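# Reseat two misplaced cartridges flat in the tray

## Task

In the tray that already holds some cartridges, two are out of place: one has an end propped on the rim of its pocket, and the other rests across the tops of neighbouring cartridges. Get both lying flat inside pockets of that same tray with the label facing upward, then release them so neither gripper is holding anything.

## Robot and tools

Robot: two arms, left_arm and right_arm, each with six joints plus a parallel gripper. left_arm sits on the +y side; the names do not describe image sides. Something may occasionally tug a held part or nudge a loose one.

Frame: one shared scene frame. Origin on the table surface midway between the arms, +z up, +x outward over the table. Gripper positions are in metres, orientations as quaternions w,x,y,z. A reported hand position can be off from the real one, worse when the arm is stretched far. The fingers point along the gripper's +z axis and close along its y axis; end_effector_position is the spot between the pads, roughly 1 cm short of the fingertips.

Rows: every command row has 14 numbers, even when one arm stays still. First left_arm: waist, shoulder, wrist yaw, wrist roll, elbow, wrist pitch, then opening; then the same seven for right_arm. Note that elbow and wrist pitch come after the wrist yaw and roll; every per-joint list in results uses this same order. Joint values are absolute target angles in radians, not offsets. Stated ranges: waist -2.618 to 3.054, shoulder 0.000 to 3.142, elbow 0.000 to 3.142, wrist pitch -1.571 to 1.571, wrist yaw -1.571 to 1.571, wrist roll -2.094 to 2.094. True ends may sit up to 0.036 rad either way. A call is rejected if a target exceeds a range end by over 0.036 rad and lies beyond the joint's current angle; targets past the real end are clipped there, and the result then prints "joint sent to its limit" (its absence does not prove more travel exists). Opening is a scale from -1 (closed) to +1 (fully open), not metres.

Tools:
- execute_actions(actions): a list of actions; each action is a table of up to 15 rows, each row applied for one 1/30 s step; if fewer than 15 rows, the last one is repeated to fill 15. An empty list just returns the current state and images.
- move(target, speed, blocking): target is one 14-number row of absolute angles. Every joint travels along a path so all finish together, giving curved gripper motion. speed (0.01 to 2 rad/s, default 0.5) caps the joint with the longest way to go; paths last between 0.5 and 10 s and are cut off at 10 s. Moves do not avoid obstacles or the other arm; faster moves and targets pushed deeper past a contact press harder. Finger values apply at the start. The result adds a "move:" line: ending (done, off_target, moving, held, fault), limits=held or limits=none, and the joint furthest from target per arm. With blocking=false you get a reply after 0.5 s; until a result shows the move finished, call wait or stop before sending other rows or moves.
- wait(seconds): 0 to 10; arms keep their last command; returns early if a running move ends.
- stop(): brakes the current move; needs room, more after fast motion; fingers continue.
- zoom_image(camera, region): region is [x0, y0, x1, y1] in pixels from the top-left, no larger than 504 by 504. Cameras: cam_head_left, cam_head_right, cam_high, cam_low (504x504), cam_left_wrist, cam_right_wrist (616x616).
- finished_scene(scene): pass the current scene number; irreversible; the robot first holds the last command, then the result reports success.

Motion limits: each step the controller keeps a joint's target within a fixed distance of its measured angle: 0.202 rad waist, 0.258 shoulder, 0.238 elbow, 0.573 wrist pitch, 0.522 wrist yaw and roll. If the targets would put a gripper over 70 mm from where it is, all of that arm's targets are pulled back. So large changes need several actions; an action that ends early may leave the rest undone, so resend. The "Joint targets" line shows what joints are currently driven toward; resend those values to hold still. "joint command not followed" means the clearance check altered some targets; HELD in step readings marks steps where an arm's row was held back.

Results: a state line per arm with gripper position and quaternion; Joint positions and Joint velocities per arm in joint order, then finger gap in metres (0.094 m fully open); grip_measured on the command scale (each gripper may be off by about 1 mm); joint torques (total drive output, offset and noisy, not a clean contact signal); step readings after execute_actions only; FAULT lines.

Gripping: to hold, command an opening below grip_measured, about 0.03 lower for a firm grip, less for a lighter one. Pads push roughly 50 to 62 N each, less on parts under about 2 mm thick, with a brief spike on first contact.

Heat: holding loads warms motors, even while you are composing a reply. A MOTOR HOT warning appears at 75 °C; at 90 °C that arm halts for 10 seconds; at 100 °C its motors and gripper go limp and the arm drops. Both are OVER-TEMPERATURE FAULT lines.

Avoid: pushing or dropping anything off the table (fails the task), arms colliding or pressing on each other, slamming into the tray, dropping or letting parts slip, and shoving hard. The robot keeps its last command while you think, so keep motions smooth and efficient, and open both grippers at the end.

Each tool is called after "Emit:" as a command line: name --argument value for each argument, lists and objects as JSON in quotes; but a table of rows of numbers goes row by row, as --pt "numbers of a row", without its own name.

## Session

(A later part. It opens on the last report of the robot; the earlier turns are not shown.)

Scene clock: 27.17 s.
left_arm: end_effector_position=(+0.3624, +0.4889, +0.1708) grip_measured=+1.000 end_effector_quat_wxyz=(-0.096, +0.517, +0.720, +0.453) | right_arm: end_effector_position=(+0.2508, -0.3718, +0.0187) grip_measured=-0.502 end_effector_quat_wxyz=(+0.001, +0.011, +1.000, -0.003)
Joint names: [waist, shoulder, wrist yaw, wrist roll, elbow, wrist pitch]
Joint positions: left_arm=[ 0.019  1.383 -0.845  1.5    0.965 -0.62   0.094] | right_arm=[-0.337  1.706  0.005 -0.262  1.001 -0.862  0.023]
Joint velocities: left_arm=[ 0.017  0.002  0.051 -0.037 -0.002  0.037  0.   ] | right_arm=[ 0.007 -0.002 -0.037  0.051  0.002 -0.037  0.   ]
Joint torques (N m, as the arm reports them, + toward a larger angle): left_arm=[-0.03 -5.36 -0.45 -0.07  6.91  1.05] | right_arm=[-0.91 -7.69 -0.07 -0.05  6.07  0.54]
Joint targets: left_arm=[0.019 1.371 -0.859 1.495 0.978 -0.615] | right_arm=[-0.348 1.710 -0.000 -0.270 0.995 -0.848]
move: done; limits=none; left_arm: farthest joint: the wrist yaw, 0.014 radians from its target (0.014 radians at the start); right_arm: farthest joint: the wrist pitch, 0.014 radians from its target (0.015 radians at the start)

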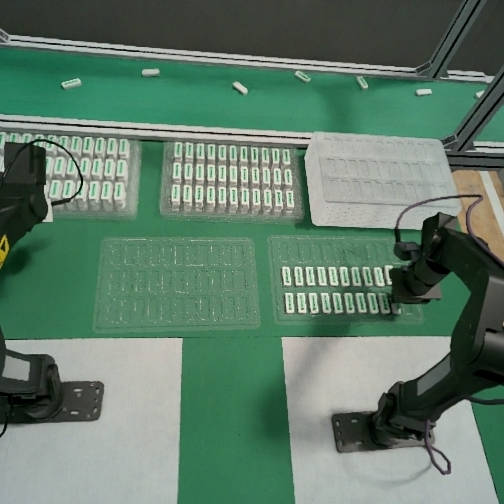

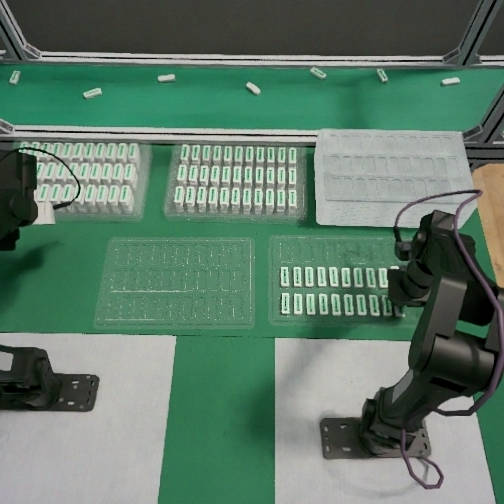

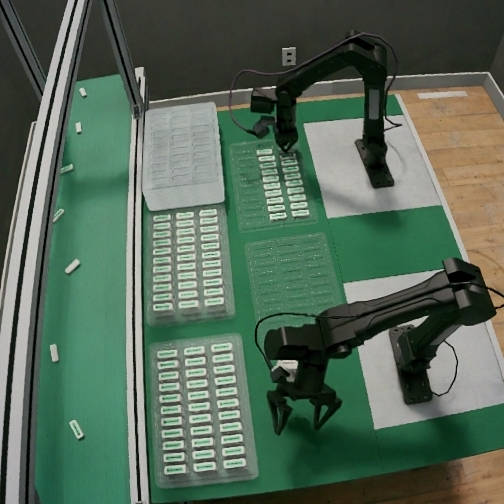

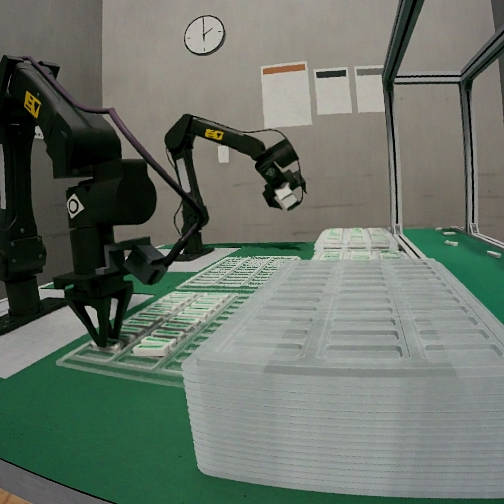

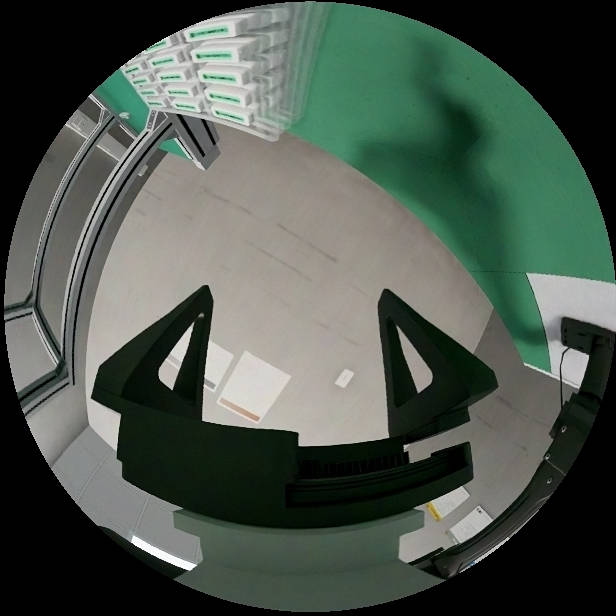

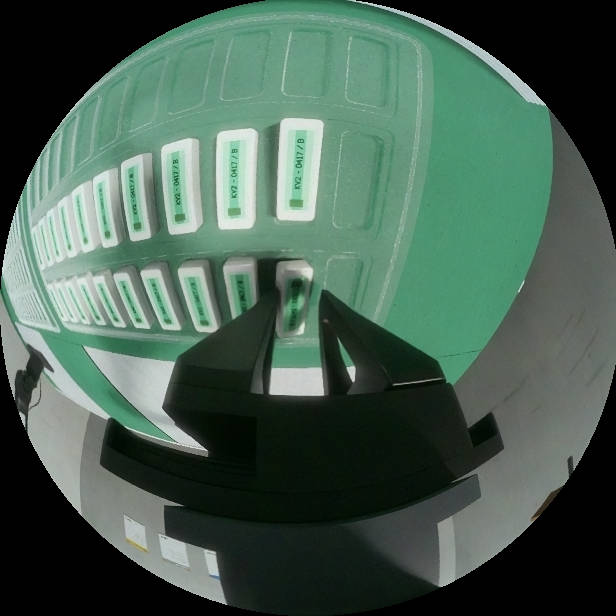

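A little more, then lift.

Emit:
move --target '[0.019,1.371,-0.859,1.495,0.978,-0.615,1,-0.337,1.71,0,-0.3,0.995,-0.855,-0.58]'

Emit:
move --target '[0.019,1.371,-0.859,1.495,0.978,-0.615,1,-0.337,1.66,0,-0.3,1.12,-1.0,-0.5]' --speed 0.2

Emit:
zoom_image --camera "cam_low" --region '[60,300,190,380]'

Scene clock: 28.60 s.
left_arm: end_effector_position=(+0.3624, +0.4889, +0.1708) grip_measured=+1.000 end_effector_quat_wxyz=(-0.096, +0.517, +0.720, +0.453) | right_arm: end_effector_position=(+0.2508, -0.3718, +0.0187) grip_measured=-0.578 end_effector_quat_wxyz=(+0.001, -0.004, +1.000, -0.003)
Joint names: [waist, shoulder, wrist yaw, wrist roll, elbow, wrist pitch]
Joint positions: left_arm=[ 0.019  1.383 -0.845  1.5    0.965 -0.62   0.094] | right_arm=[-0.337  1.706  0.005 -0.292  1.001 -0.862  0.02 ]
Joint velocities: left_arm=[-0.012  0.002 -0.081 -0.007  0.002  0.066  0.   ] | right_arm=[ 0.007 -0.007  0.007  0.007  0.007  0.037  0.   ]
Joint torques (N m, as the arm reports them, + toward a larger angle): left_arm=[-0.02 -5.35 -0.45 -0.07  6.9   1.04] | right_arm=[ 0.05 -7.67 -0.07 -0.05  6.06  0.48]
Joint targets: left_arm=[0.019 1.371 -0.859 1.495 0.978 -0.615] | right_arm=[-0.337 1.710 -0.000 -0.300 0.995 -0.855]
move: done; limits=none; left_arm: farthest joint: the wrist yaw, 0.014 radians from its target (0.014 radians at the start); right_arm: farthest joint: the wrist roll, 0.008 radians from its target (0.037 radians at the start)

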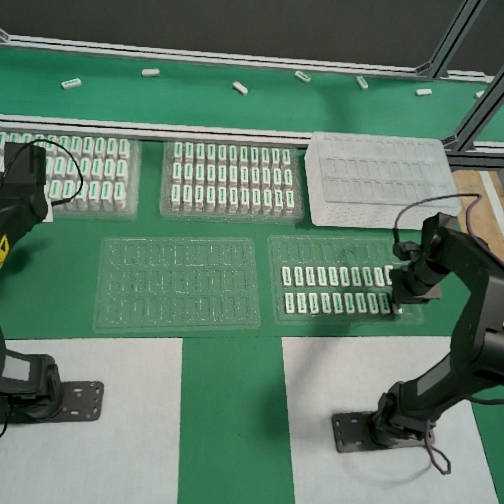

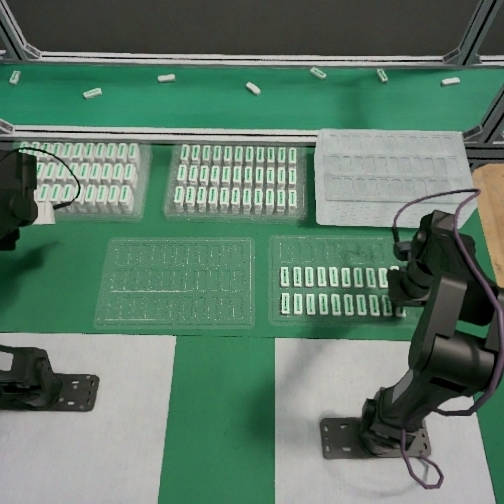

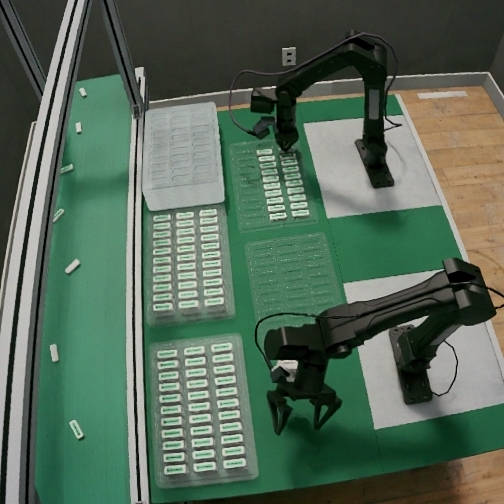

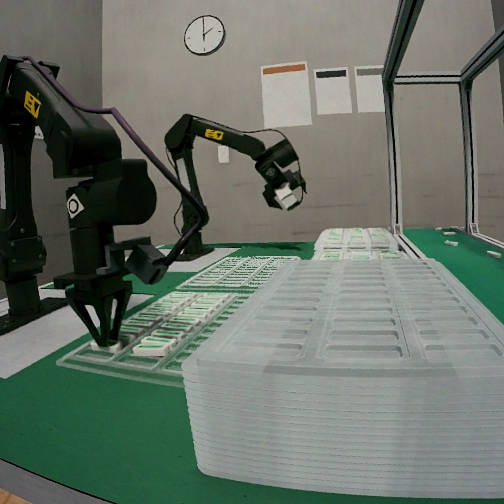

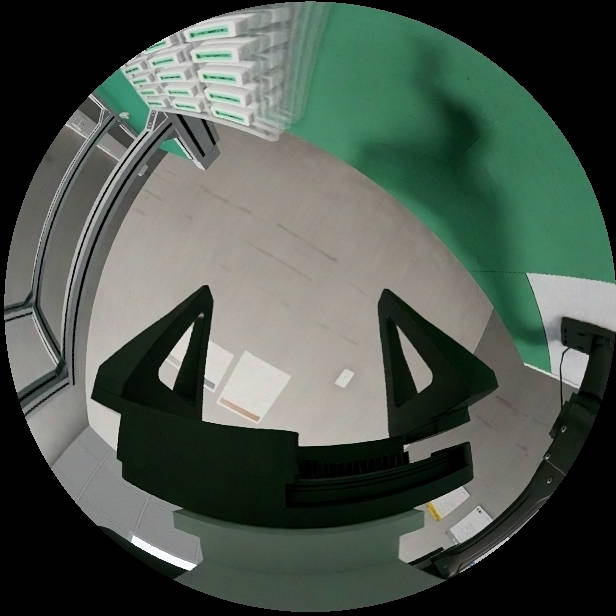

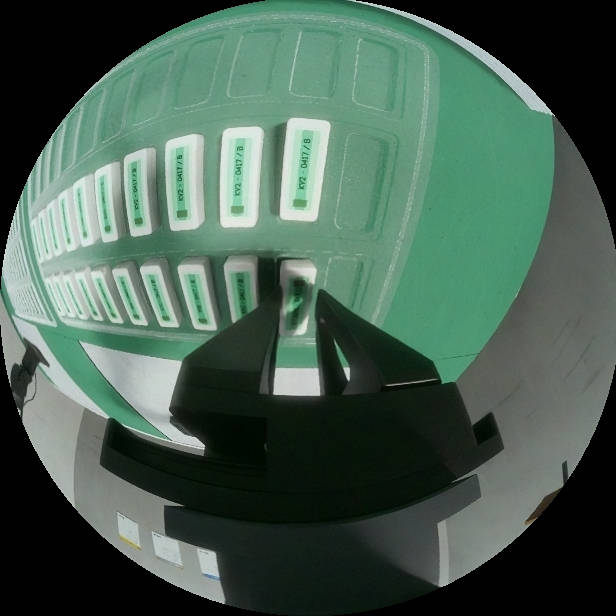

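Scene clock: 29.93 s.
left_arm: end_effector_position=(+0.3624, +0.4889, +0.1708) grip_measured=+1.000 end_effector_quat_wxyz=(-0.096, +0.517, +0.720, +0.453) | right_arm: end_effector_position=(+0.2553, -0.3731, +0.0485) grip_measured=-0.502 end_effector_quat_wxyz=(-0.000, -0.004, +1.000, -0.002)
Joint names: [waist, shoulder, wrist yaw, wrist roll, elbow, wrist pitch]
Joint positions: left_arm=[ 0.019  1.383 -0.845  1.5    0.965 -0.62   0.094] | right_arm=[-0.337  1.68   0.005 -0.293  1.1   -0.99   0.023]
Joint velocities: left_arm=[ 0.002  0.002  0.081 -0.081 -0.017 -0.007  0.   ] | right_arm=[-0.002  0.007  0.007 -0.037  0.002  0.007 -0.001]
Joint torques (N m, as the arm reports them, + toward a larger angle): left_arm=[-0.02 -5.35 -0.44 -0.07  6.91  1.04] | right_arm=[ 0.05 -9.62 -0.07 -0.05  8.74  0.3 ]
Joint targets: left_arm=[0.019 1.371 -0.859 1.495 0.978 -0.615] | right_arm=[-0.337 1.660 0.000 -0.300 1.120 -1.000]
move: done; limits=none; left_arm: farthest joint: the wrist yaw, 0.014 radians from its target (0.014 radians at the start); right_arm: farthest joint: the shoulder, 0.020 radians from its target (0.046 radians at the start)

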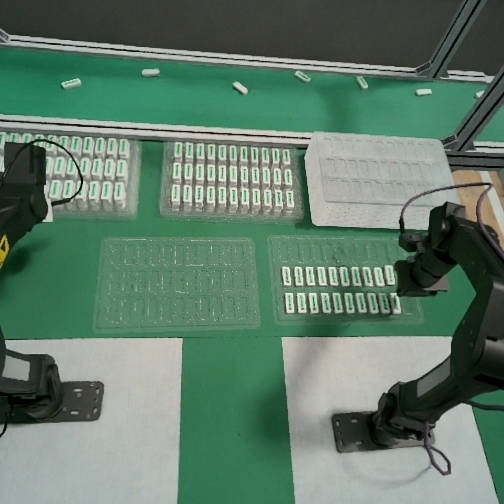

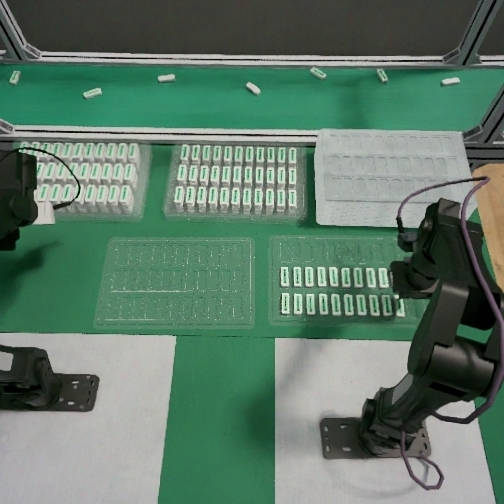

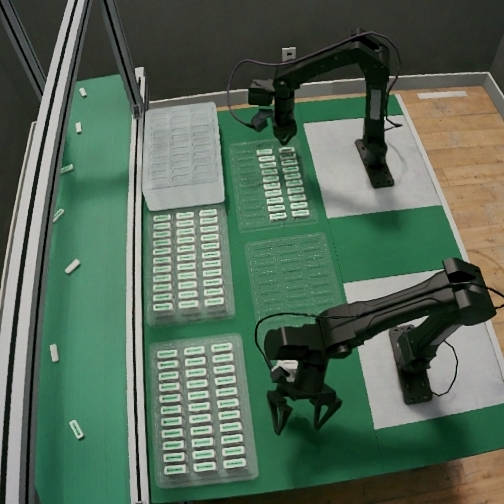

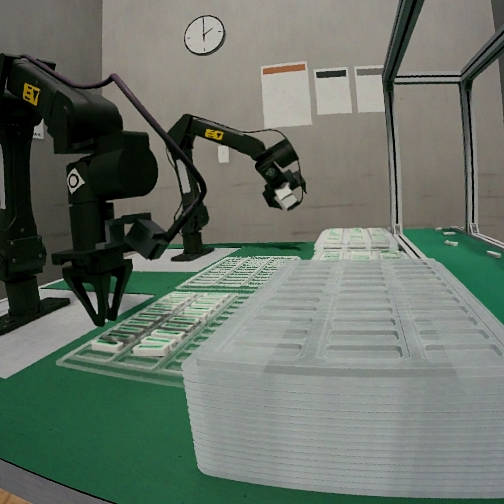

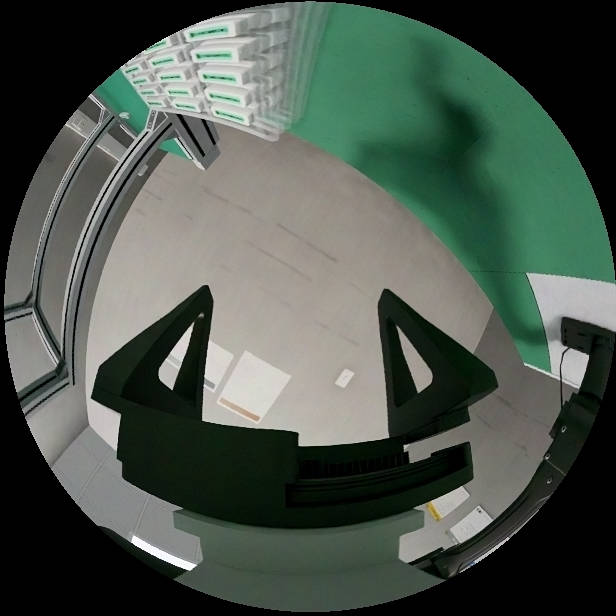

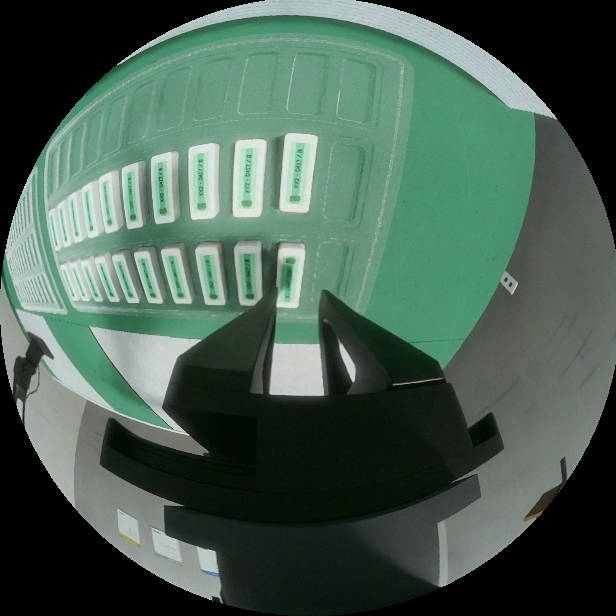

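Region (60, 300, 190, 380) of cam_low's 504x504 image, scaled by 3.877, with more detail than that image has; it fills the top 310 rows of this view, and the rest is white.

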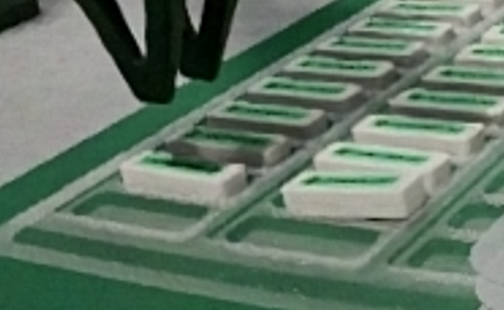

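Emit:
move --target '[0.019,1.371,-0.859,1.495,0.978,-0.615,1,-0.27,1.912,0,-1.79,1.36,-1.0,0.36]' --speed 1

Scene clock: 33.10 s.
left_arm: end_effector_position=(+0.3624, +0.4889, +0.1708) grip_measured=+1.000 end_effector_quat_wxyz=(-0.096, +0.517, +0.720, +0.453) | right_arm: end_effector_position=(+0.3202, -0.3713, +0.0407) grip_measured=+0.358 end_effector_quat_wxyz=(-0.003, +0.701, -0.713, +0.009)
Joint names: [waist, shoulder, wrist yaw, wrist roll, elbow, wrist pitch]
Joint positions: left_arm=[ 0.019  1.383 -0.845  1.5    0.965 -0.62   0.094] | right_arm=[-0.28   1.899  0.005 -1.782  1.338 -0.991  0.064]
Joint velocities: left_arm=[ 0.017  0.012 -0.037  0.051 -0.007  0.022  0.   ] | right_arm=[ 0.032  0.007  0.037 -0.007 -0.017 -0.007 -0.   ]
Joint torques (N m, as the arm reports them, + toward a larger angle): left_arm=[-0.02 -5.35 -0.45 -0.06  6.92  1.05] | right_arm=[ 0.86 -9.34 -0.07 -0.05  8.98  0.34]
Joint targets: left_arm=[0.019 1.371 -0.859 1.495 0.978 -0.615] | right_arm=[-0.270 1.912 -0.000 -1.790 1.360 -1.000]
move: off_target (right_arm); limits=none; left_arm: farthest joint: the wrist yaw, 0.014 radians from its target (0.014 radians at the start); right_arm: farthest joint: the elbow, 0.022 radians from its target (0.260 radians at the start)

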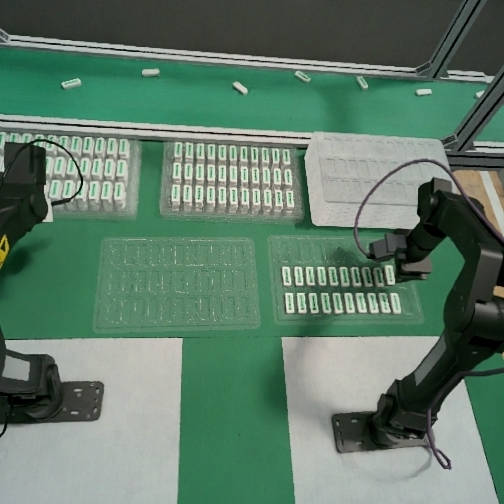

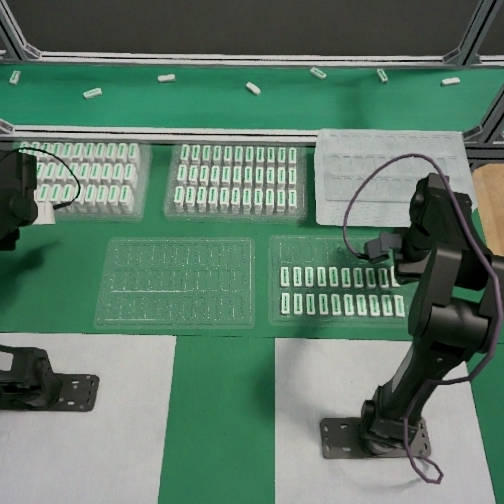

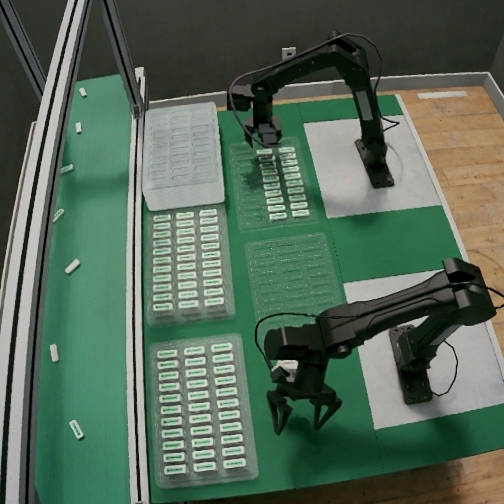

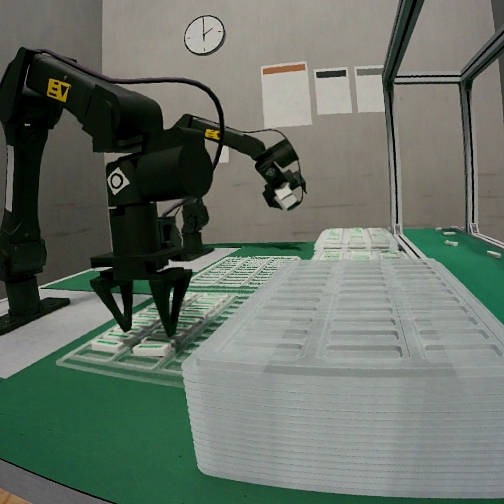

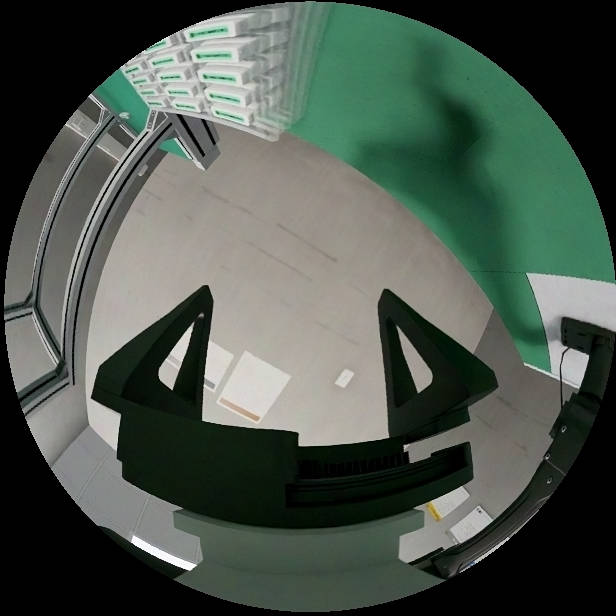

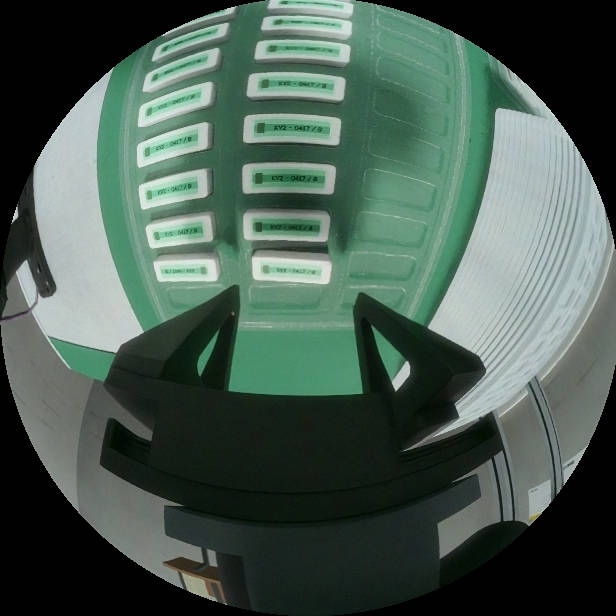

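Emit:
move --target '[0.019,1.371,-0.859,1.495,0.978,-0.615,1,-0.258,1.973,0,-1.77,1.345,-1.012,0.36]' --speed 0.07

Emit:
move --target '[0.019,1.371,-0.859,1.495,0.978,-0.615,1,-0.258,1.965,0,-1.77,1.345,-1.0,0.03]'

Emit:
zoom_image --camera "cam_low" --region '[60,300,190,380]'

Scene clock: 34.93 s.
left_arm: end_effector_position=(+0.3624, +0.4889, +0.1708) grip_measured=+1.000 end_effector_quat_wxyz=(-0.096, +0.517, +0.720, +0.453) | right_arm: end_effector_position=(+0.3157, -0.3663, +0.0207) grip_measured=+0.358 end_effector_quat_wxyz=(+0.014, +0.703, -0.710, -0.017)
Joint names: [waist, shoulder, wrist yaw, wrist roll, elbow, wrist pitch]
Joint positions: left_arm=[ 0.019  1.383 -0.845  1.5    0.965 -0.62   0.094] | right_arm=[-0.269  1.96   0.005 -1.777  1.338 -0.991  0.064]
Joint velocities: left_arm=[-0.022  0.017 -0.037 -0.022 -0.017 -0.066  0.   ] | right_arm=[ 0.007 -0.007 -0.066  0.037  0.002 -0.007  0.   ]
Joint torques (N m, as the arm reports them, + toward a larger angle): left_arm=[-0.02 -5.36 -0.44 -0.06  6.91  1.04] | right_arm=[ 0.92 -9.77 -0.08  0.1   7.39  0.11]
Joint targets: left_arm=[0.019 1.371 -0.859 1.495 0.978 -0.615] | right_arm=[-0.258 1.973 -0.000 -1.770 1.345 -1.012]
move: off_target (right_arm); limits=none; left_arm: farthest joint: the wrist yaw, 0.014 radians from its target (0.014 radians at the start); right_arm: farthest joint: the wrist pitch, 0.021 radians from its target (0.021 radians at the start)

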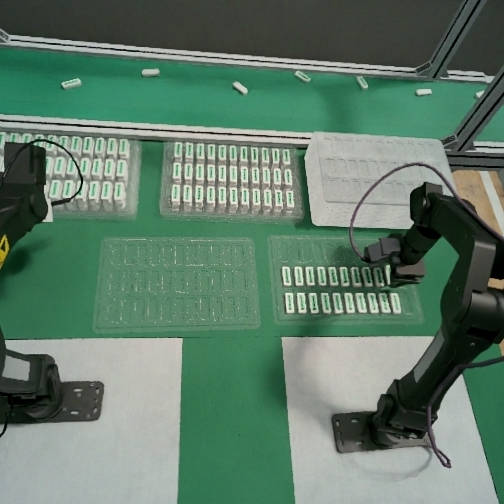

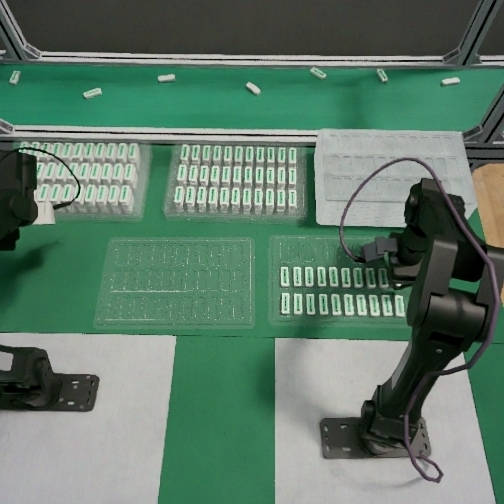

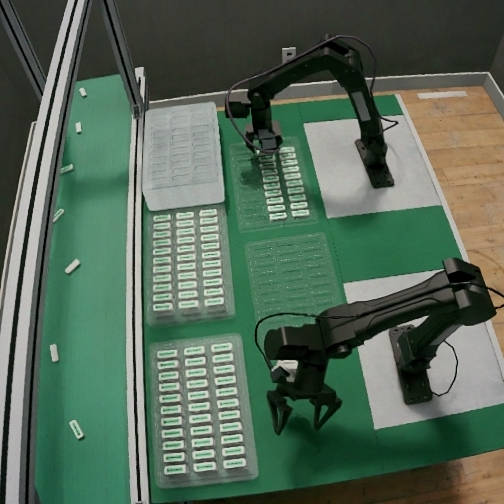

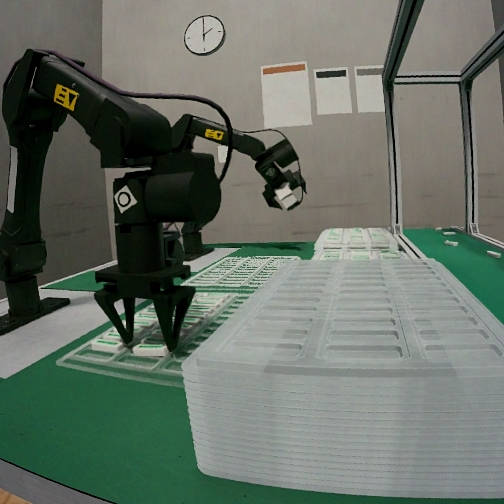

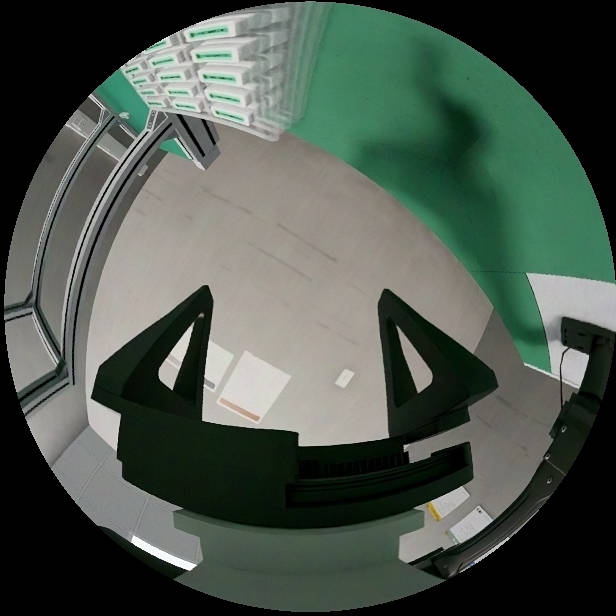

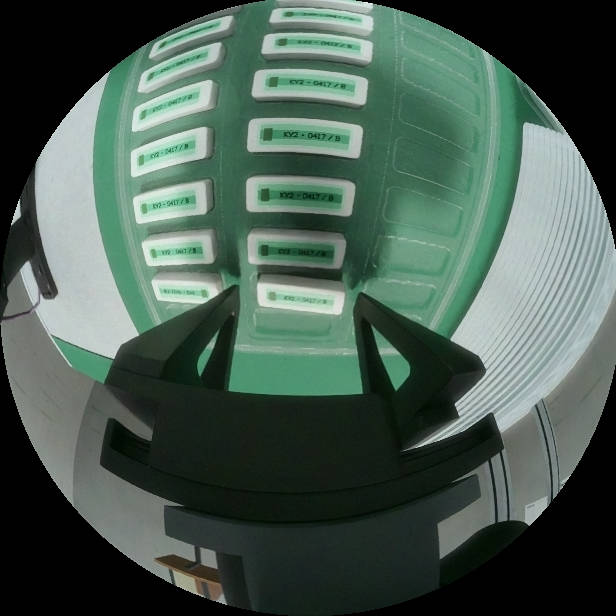

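Scene clock: 35.63 s.
left_arm: end_effector_position=(+0.3624, +0.4889, +0.1708) grip_measured=+1.000 end_effector_quat_wxyz=(-0.096, +0.517, +0.720, +0.453) | right_arm: end_effector_position=(+0.3157, -0.3663, +0.0207) grip_measured=+0.032 end_effector_quat_wxyz=(+0.014, +0.703, -0.710, -0.017)
Joint names: [waist, shoulder, wrist yaw, wrist roll, elbow, wrist pitch]
Joint positions: left_arm=[ 0.019  1.383 -0.845  1.5    0.965 -0.62   0.094] | right_arm=[-0.269  1.96   0.005 -1.777  1.338 -0.991  0.048]
Joint velocities: left_arm=[-0.007 -0.017 -0.051  0.007 -0.012 -0.022  0.   ] | right_arm=[ 0.007 -0.002 -0.066 -0.051 -0.002 -0.066  0.   ]
Joint torques (N m, as the arm reports them, + toward a larger angle): left_arm=[-0.02 -5.34 -0.46 -0.07  6.9   1.04] | right_arm=[  0.93 -10.43  -0.07   0.1    7.38   0.23]
Joint targets: left_arm=[0.019 1.371 -0.859 1.495 0.978 -0.615] | right_arm=[-0.258 1.965 -0.000 -1.770 1.345 -1.000]
move: done; limits=none; left_arm: farthest joint: the wrist yaw, 0.014 radians from its target (0.014 radians at the start); right_arm: farthest joint: the waist, 0.011 radians from its target (0.011 radians at the start)

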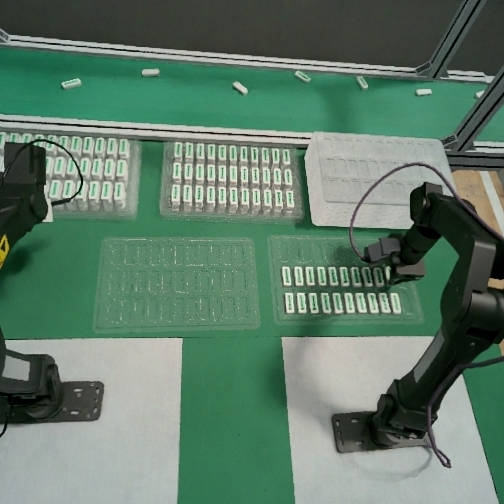

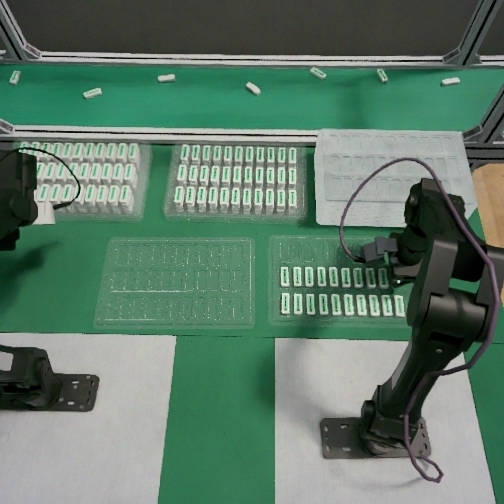

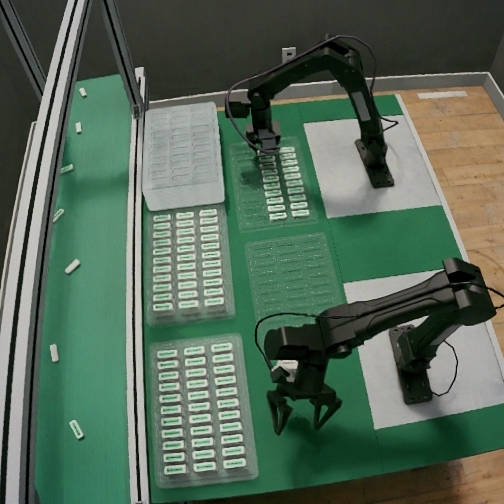

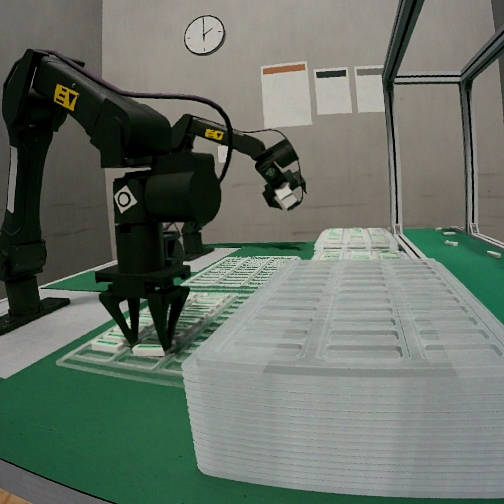

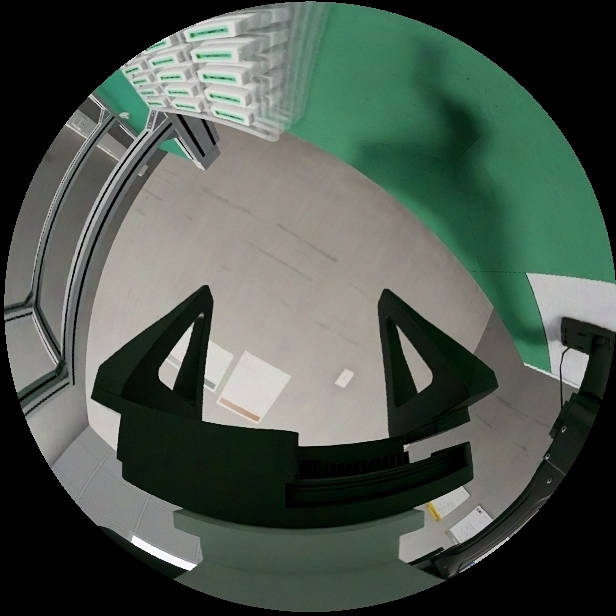

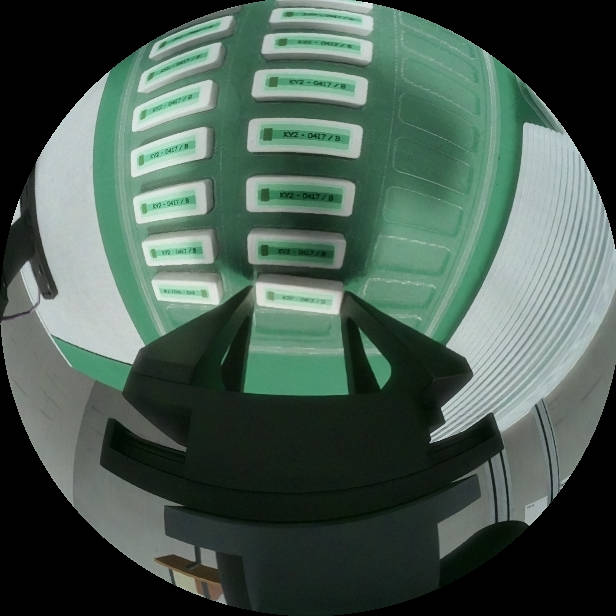

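Region (60, 300, 190, 380) of cam_low's 504x504 image, scaled by 3.877, with more detail than that image has; it fills the top 310 rows of this view, and the rest is white.

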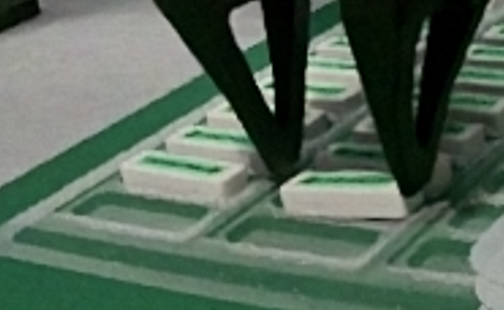

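Emit:
move --target '[0.019,1.371,-0.859,1.495,0.978,-0.615,1,-0.265,1.965,0,-1.77,1.345,-1.03,0.03]' --speed 0.05

Emit:
move --target '[0.019,1.371,-0.859,1.495,0.978,-0.615,1,-0.265,1.85,0,-1.77,1.345,-1.02,0.2]' --speed 0.2

Emit:
zoom_image --camera "cam_low" --region '[60,300,190,380]'

Scene clock: 37.53 s.
left_arm: end_effector_position=(+0.3624, +0.4889, +0.1708) grip_measured=+1.000 end_effector_quat_wxyz=(-0.096, +0.517, +0.720, +0.453) | right_arm: end_effector_position=(+0.3116, -0.3654, +0.0209) grip_measured=+0.032 end_effector_quat_wxyz=(+0.018, +0.703, -0.710, -0.024)
Joint names: [waist, shoulder, wrist yaw, wrist roll, elbow, wrist pitch]
Joint positions: left_arm=[ 0.019  1.383 -0.845  1.5    0.965 -0.62   0.094] | right_arm=[-0.269  1.96   0.005 -1.777  1.338 -1.008  0.048]
Joint velocities: left_arm=[-0.002  0.007 -0.022 -0.007 -0.002  0.007  0.   ] | right_arm=[-0.032 -0.017 -0.007 -0.007 -0.002 -0.051  0.   ]
Joint torques (N m, as the arm reports them, + toward a larger angle): left_arm=[-0.02 -5.35 -0.45 -0.07  6.9   1.05] | right_arm=[  0.3  -10.38  -0.08   0.09   7.34   0.08]
Joint targets: left_arm=[0.019 1.371 -0.859 1.495 0.978 -0.615] | right_arm=[-0.265 1.965 0.000 -1.770 1.345 -1.030]
move: off_target (right_arm); limits=none; left_arm: farthest joint: the wrist yaw, 0.014 radians from its target (0.014 radians at the start); right_arm: farthest joint: the wrist pitch, 0.022 radians from its target (0.039 radians at the start)

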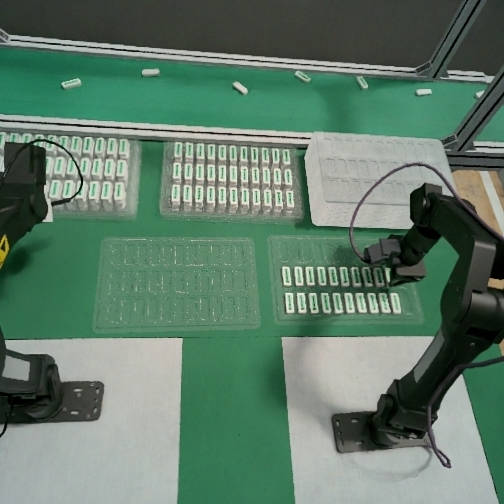

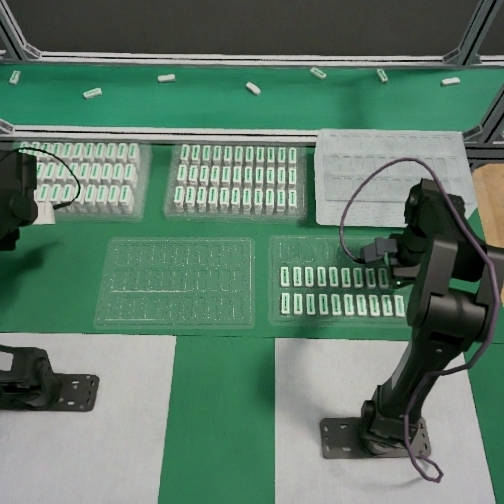

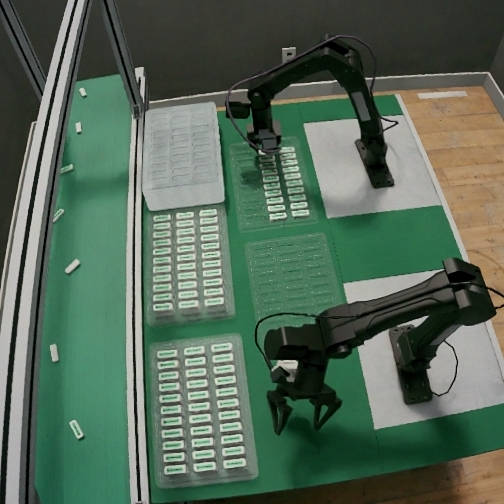

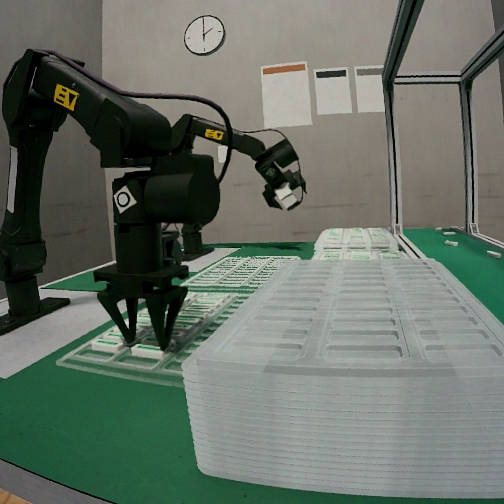

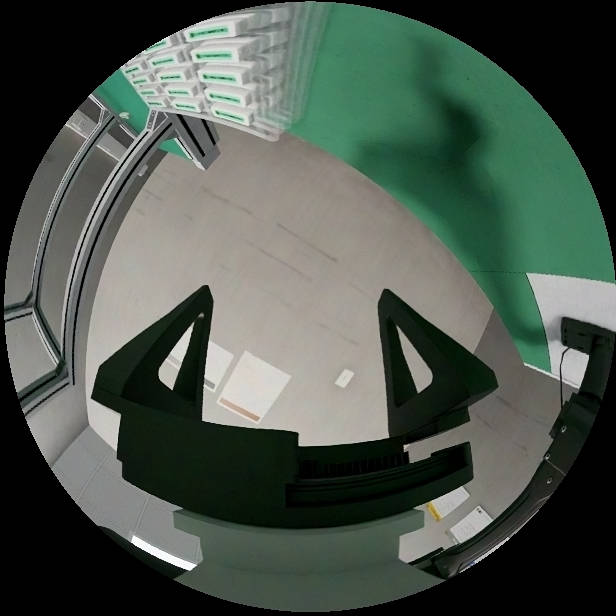

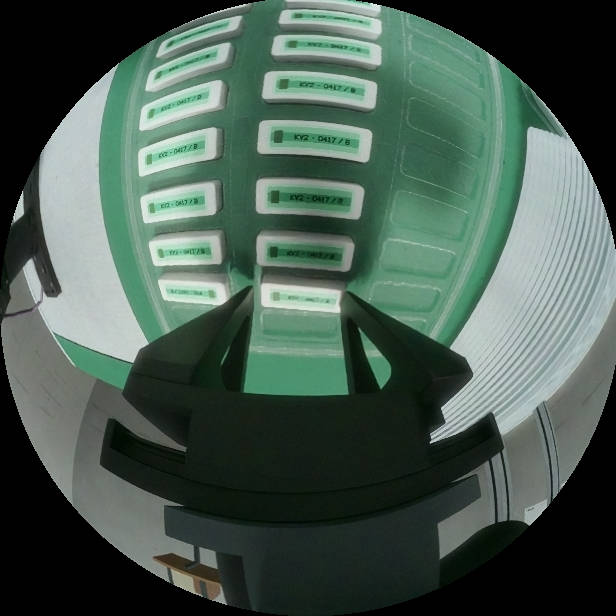

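Scene clock: 38.43 s.
left_arm: end_effector_position=(+0.3624, +0.4889, +0.1708) grip_measured=+1.000 end_effector_quat_wxyz=(-0.096, +0.517, +0.720, +0.453) | right_arm: end_effector_position=(+0.3191, -0.3670, +0.0509) grip_measured=+0.198 end_effector_quat_wxyz=(-0.007, +0.703, -0.711, +0.015)
Joint names: [waist, shoulder, wrist yaw, wrist roll, elbow, wrist pitch]
Joint positions: left_arm=[ 0.019  1.383 -0.845  1.5    0.965 -0.62   0.094] | right_arm=[-0.269  1.868  0.005 -1.777  1.338 -1.009  0.056]
Joint velocities: left_arm=[-0.007 -0.002 -0.081  0.007 -0.012  0.037  0.   ] | right_arm=[-0.022 -0.012 -0.022 -0.007 -0.007 -0.037 -0.   ]
Joint torques (N m, as the arm reports them, + toward a larger angle): left_arm=[-0.03 -5.35 -0.44 -0.07  6.92  1.04] | right_arm=[  0.35 -11.58  -0.08   0.1    7.76   0.34]
Joint targets: left_arm=[0.019 1.371 -0.859 1.495 0.978 -0.615] | right_arm=[-0.265 1.850 -0.000 -1.770 1.345 -1.020]
move: done; limits=none; left_arm: farthest joint: the wrist yaw, 0.014 radians from its target (0.014 radians at the start); right_arm: farthest joint: the shoulder, 0.018 radians from its target (0.110 radians at the start)

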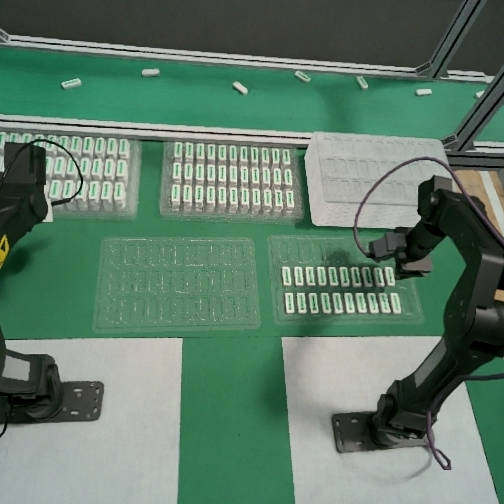

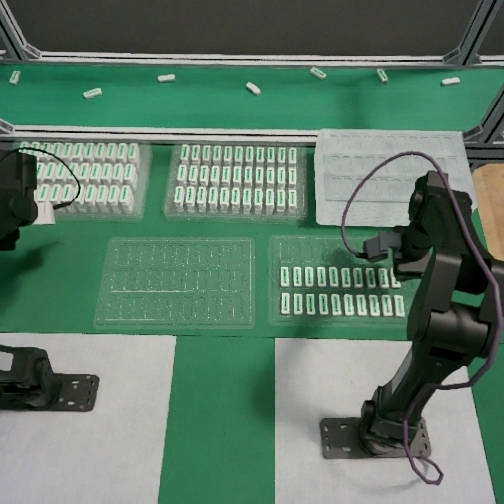

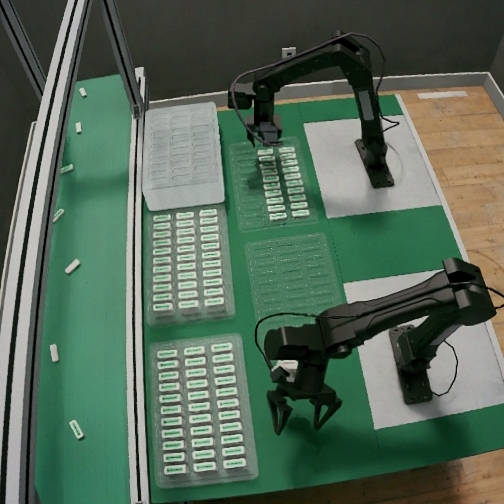

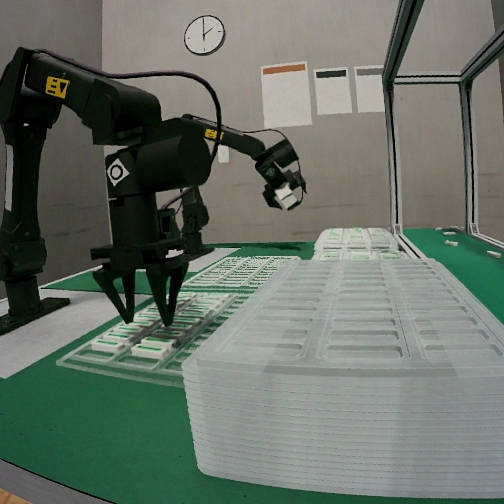

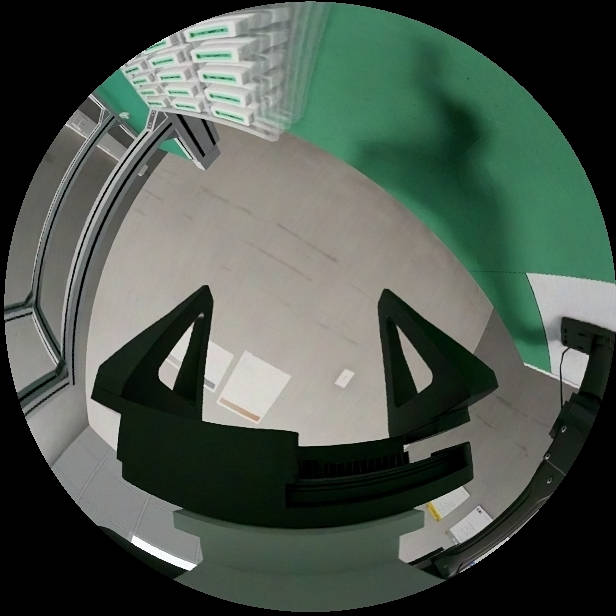

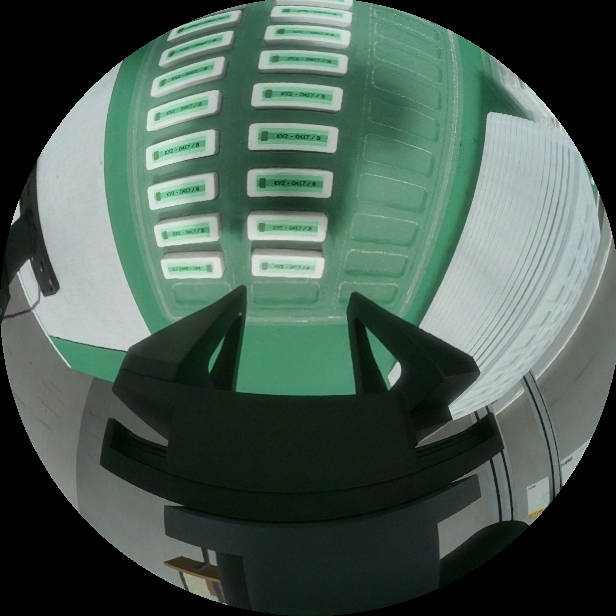

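Region (60, 300, 190, 380) of cam_low's 504x504 image, scaled by 3.877, with more detail than that image has; it fills the top 310 rows of this view, and the rest is white.

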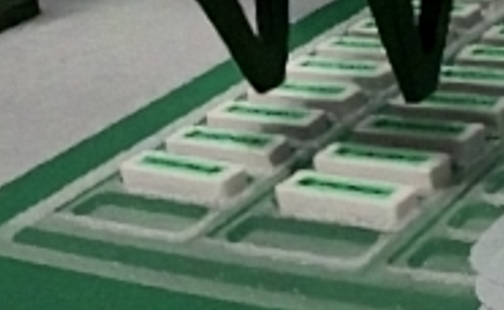

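Emit:
finished_scene --scene 2

The scene is finished: the task was done.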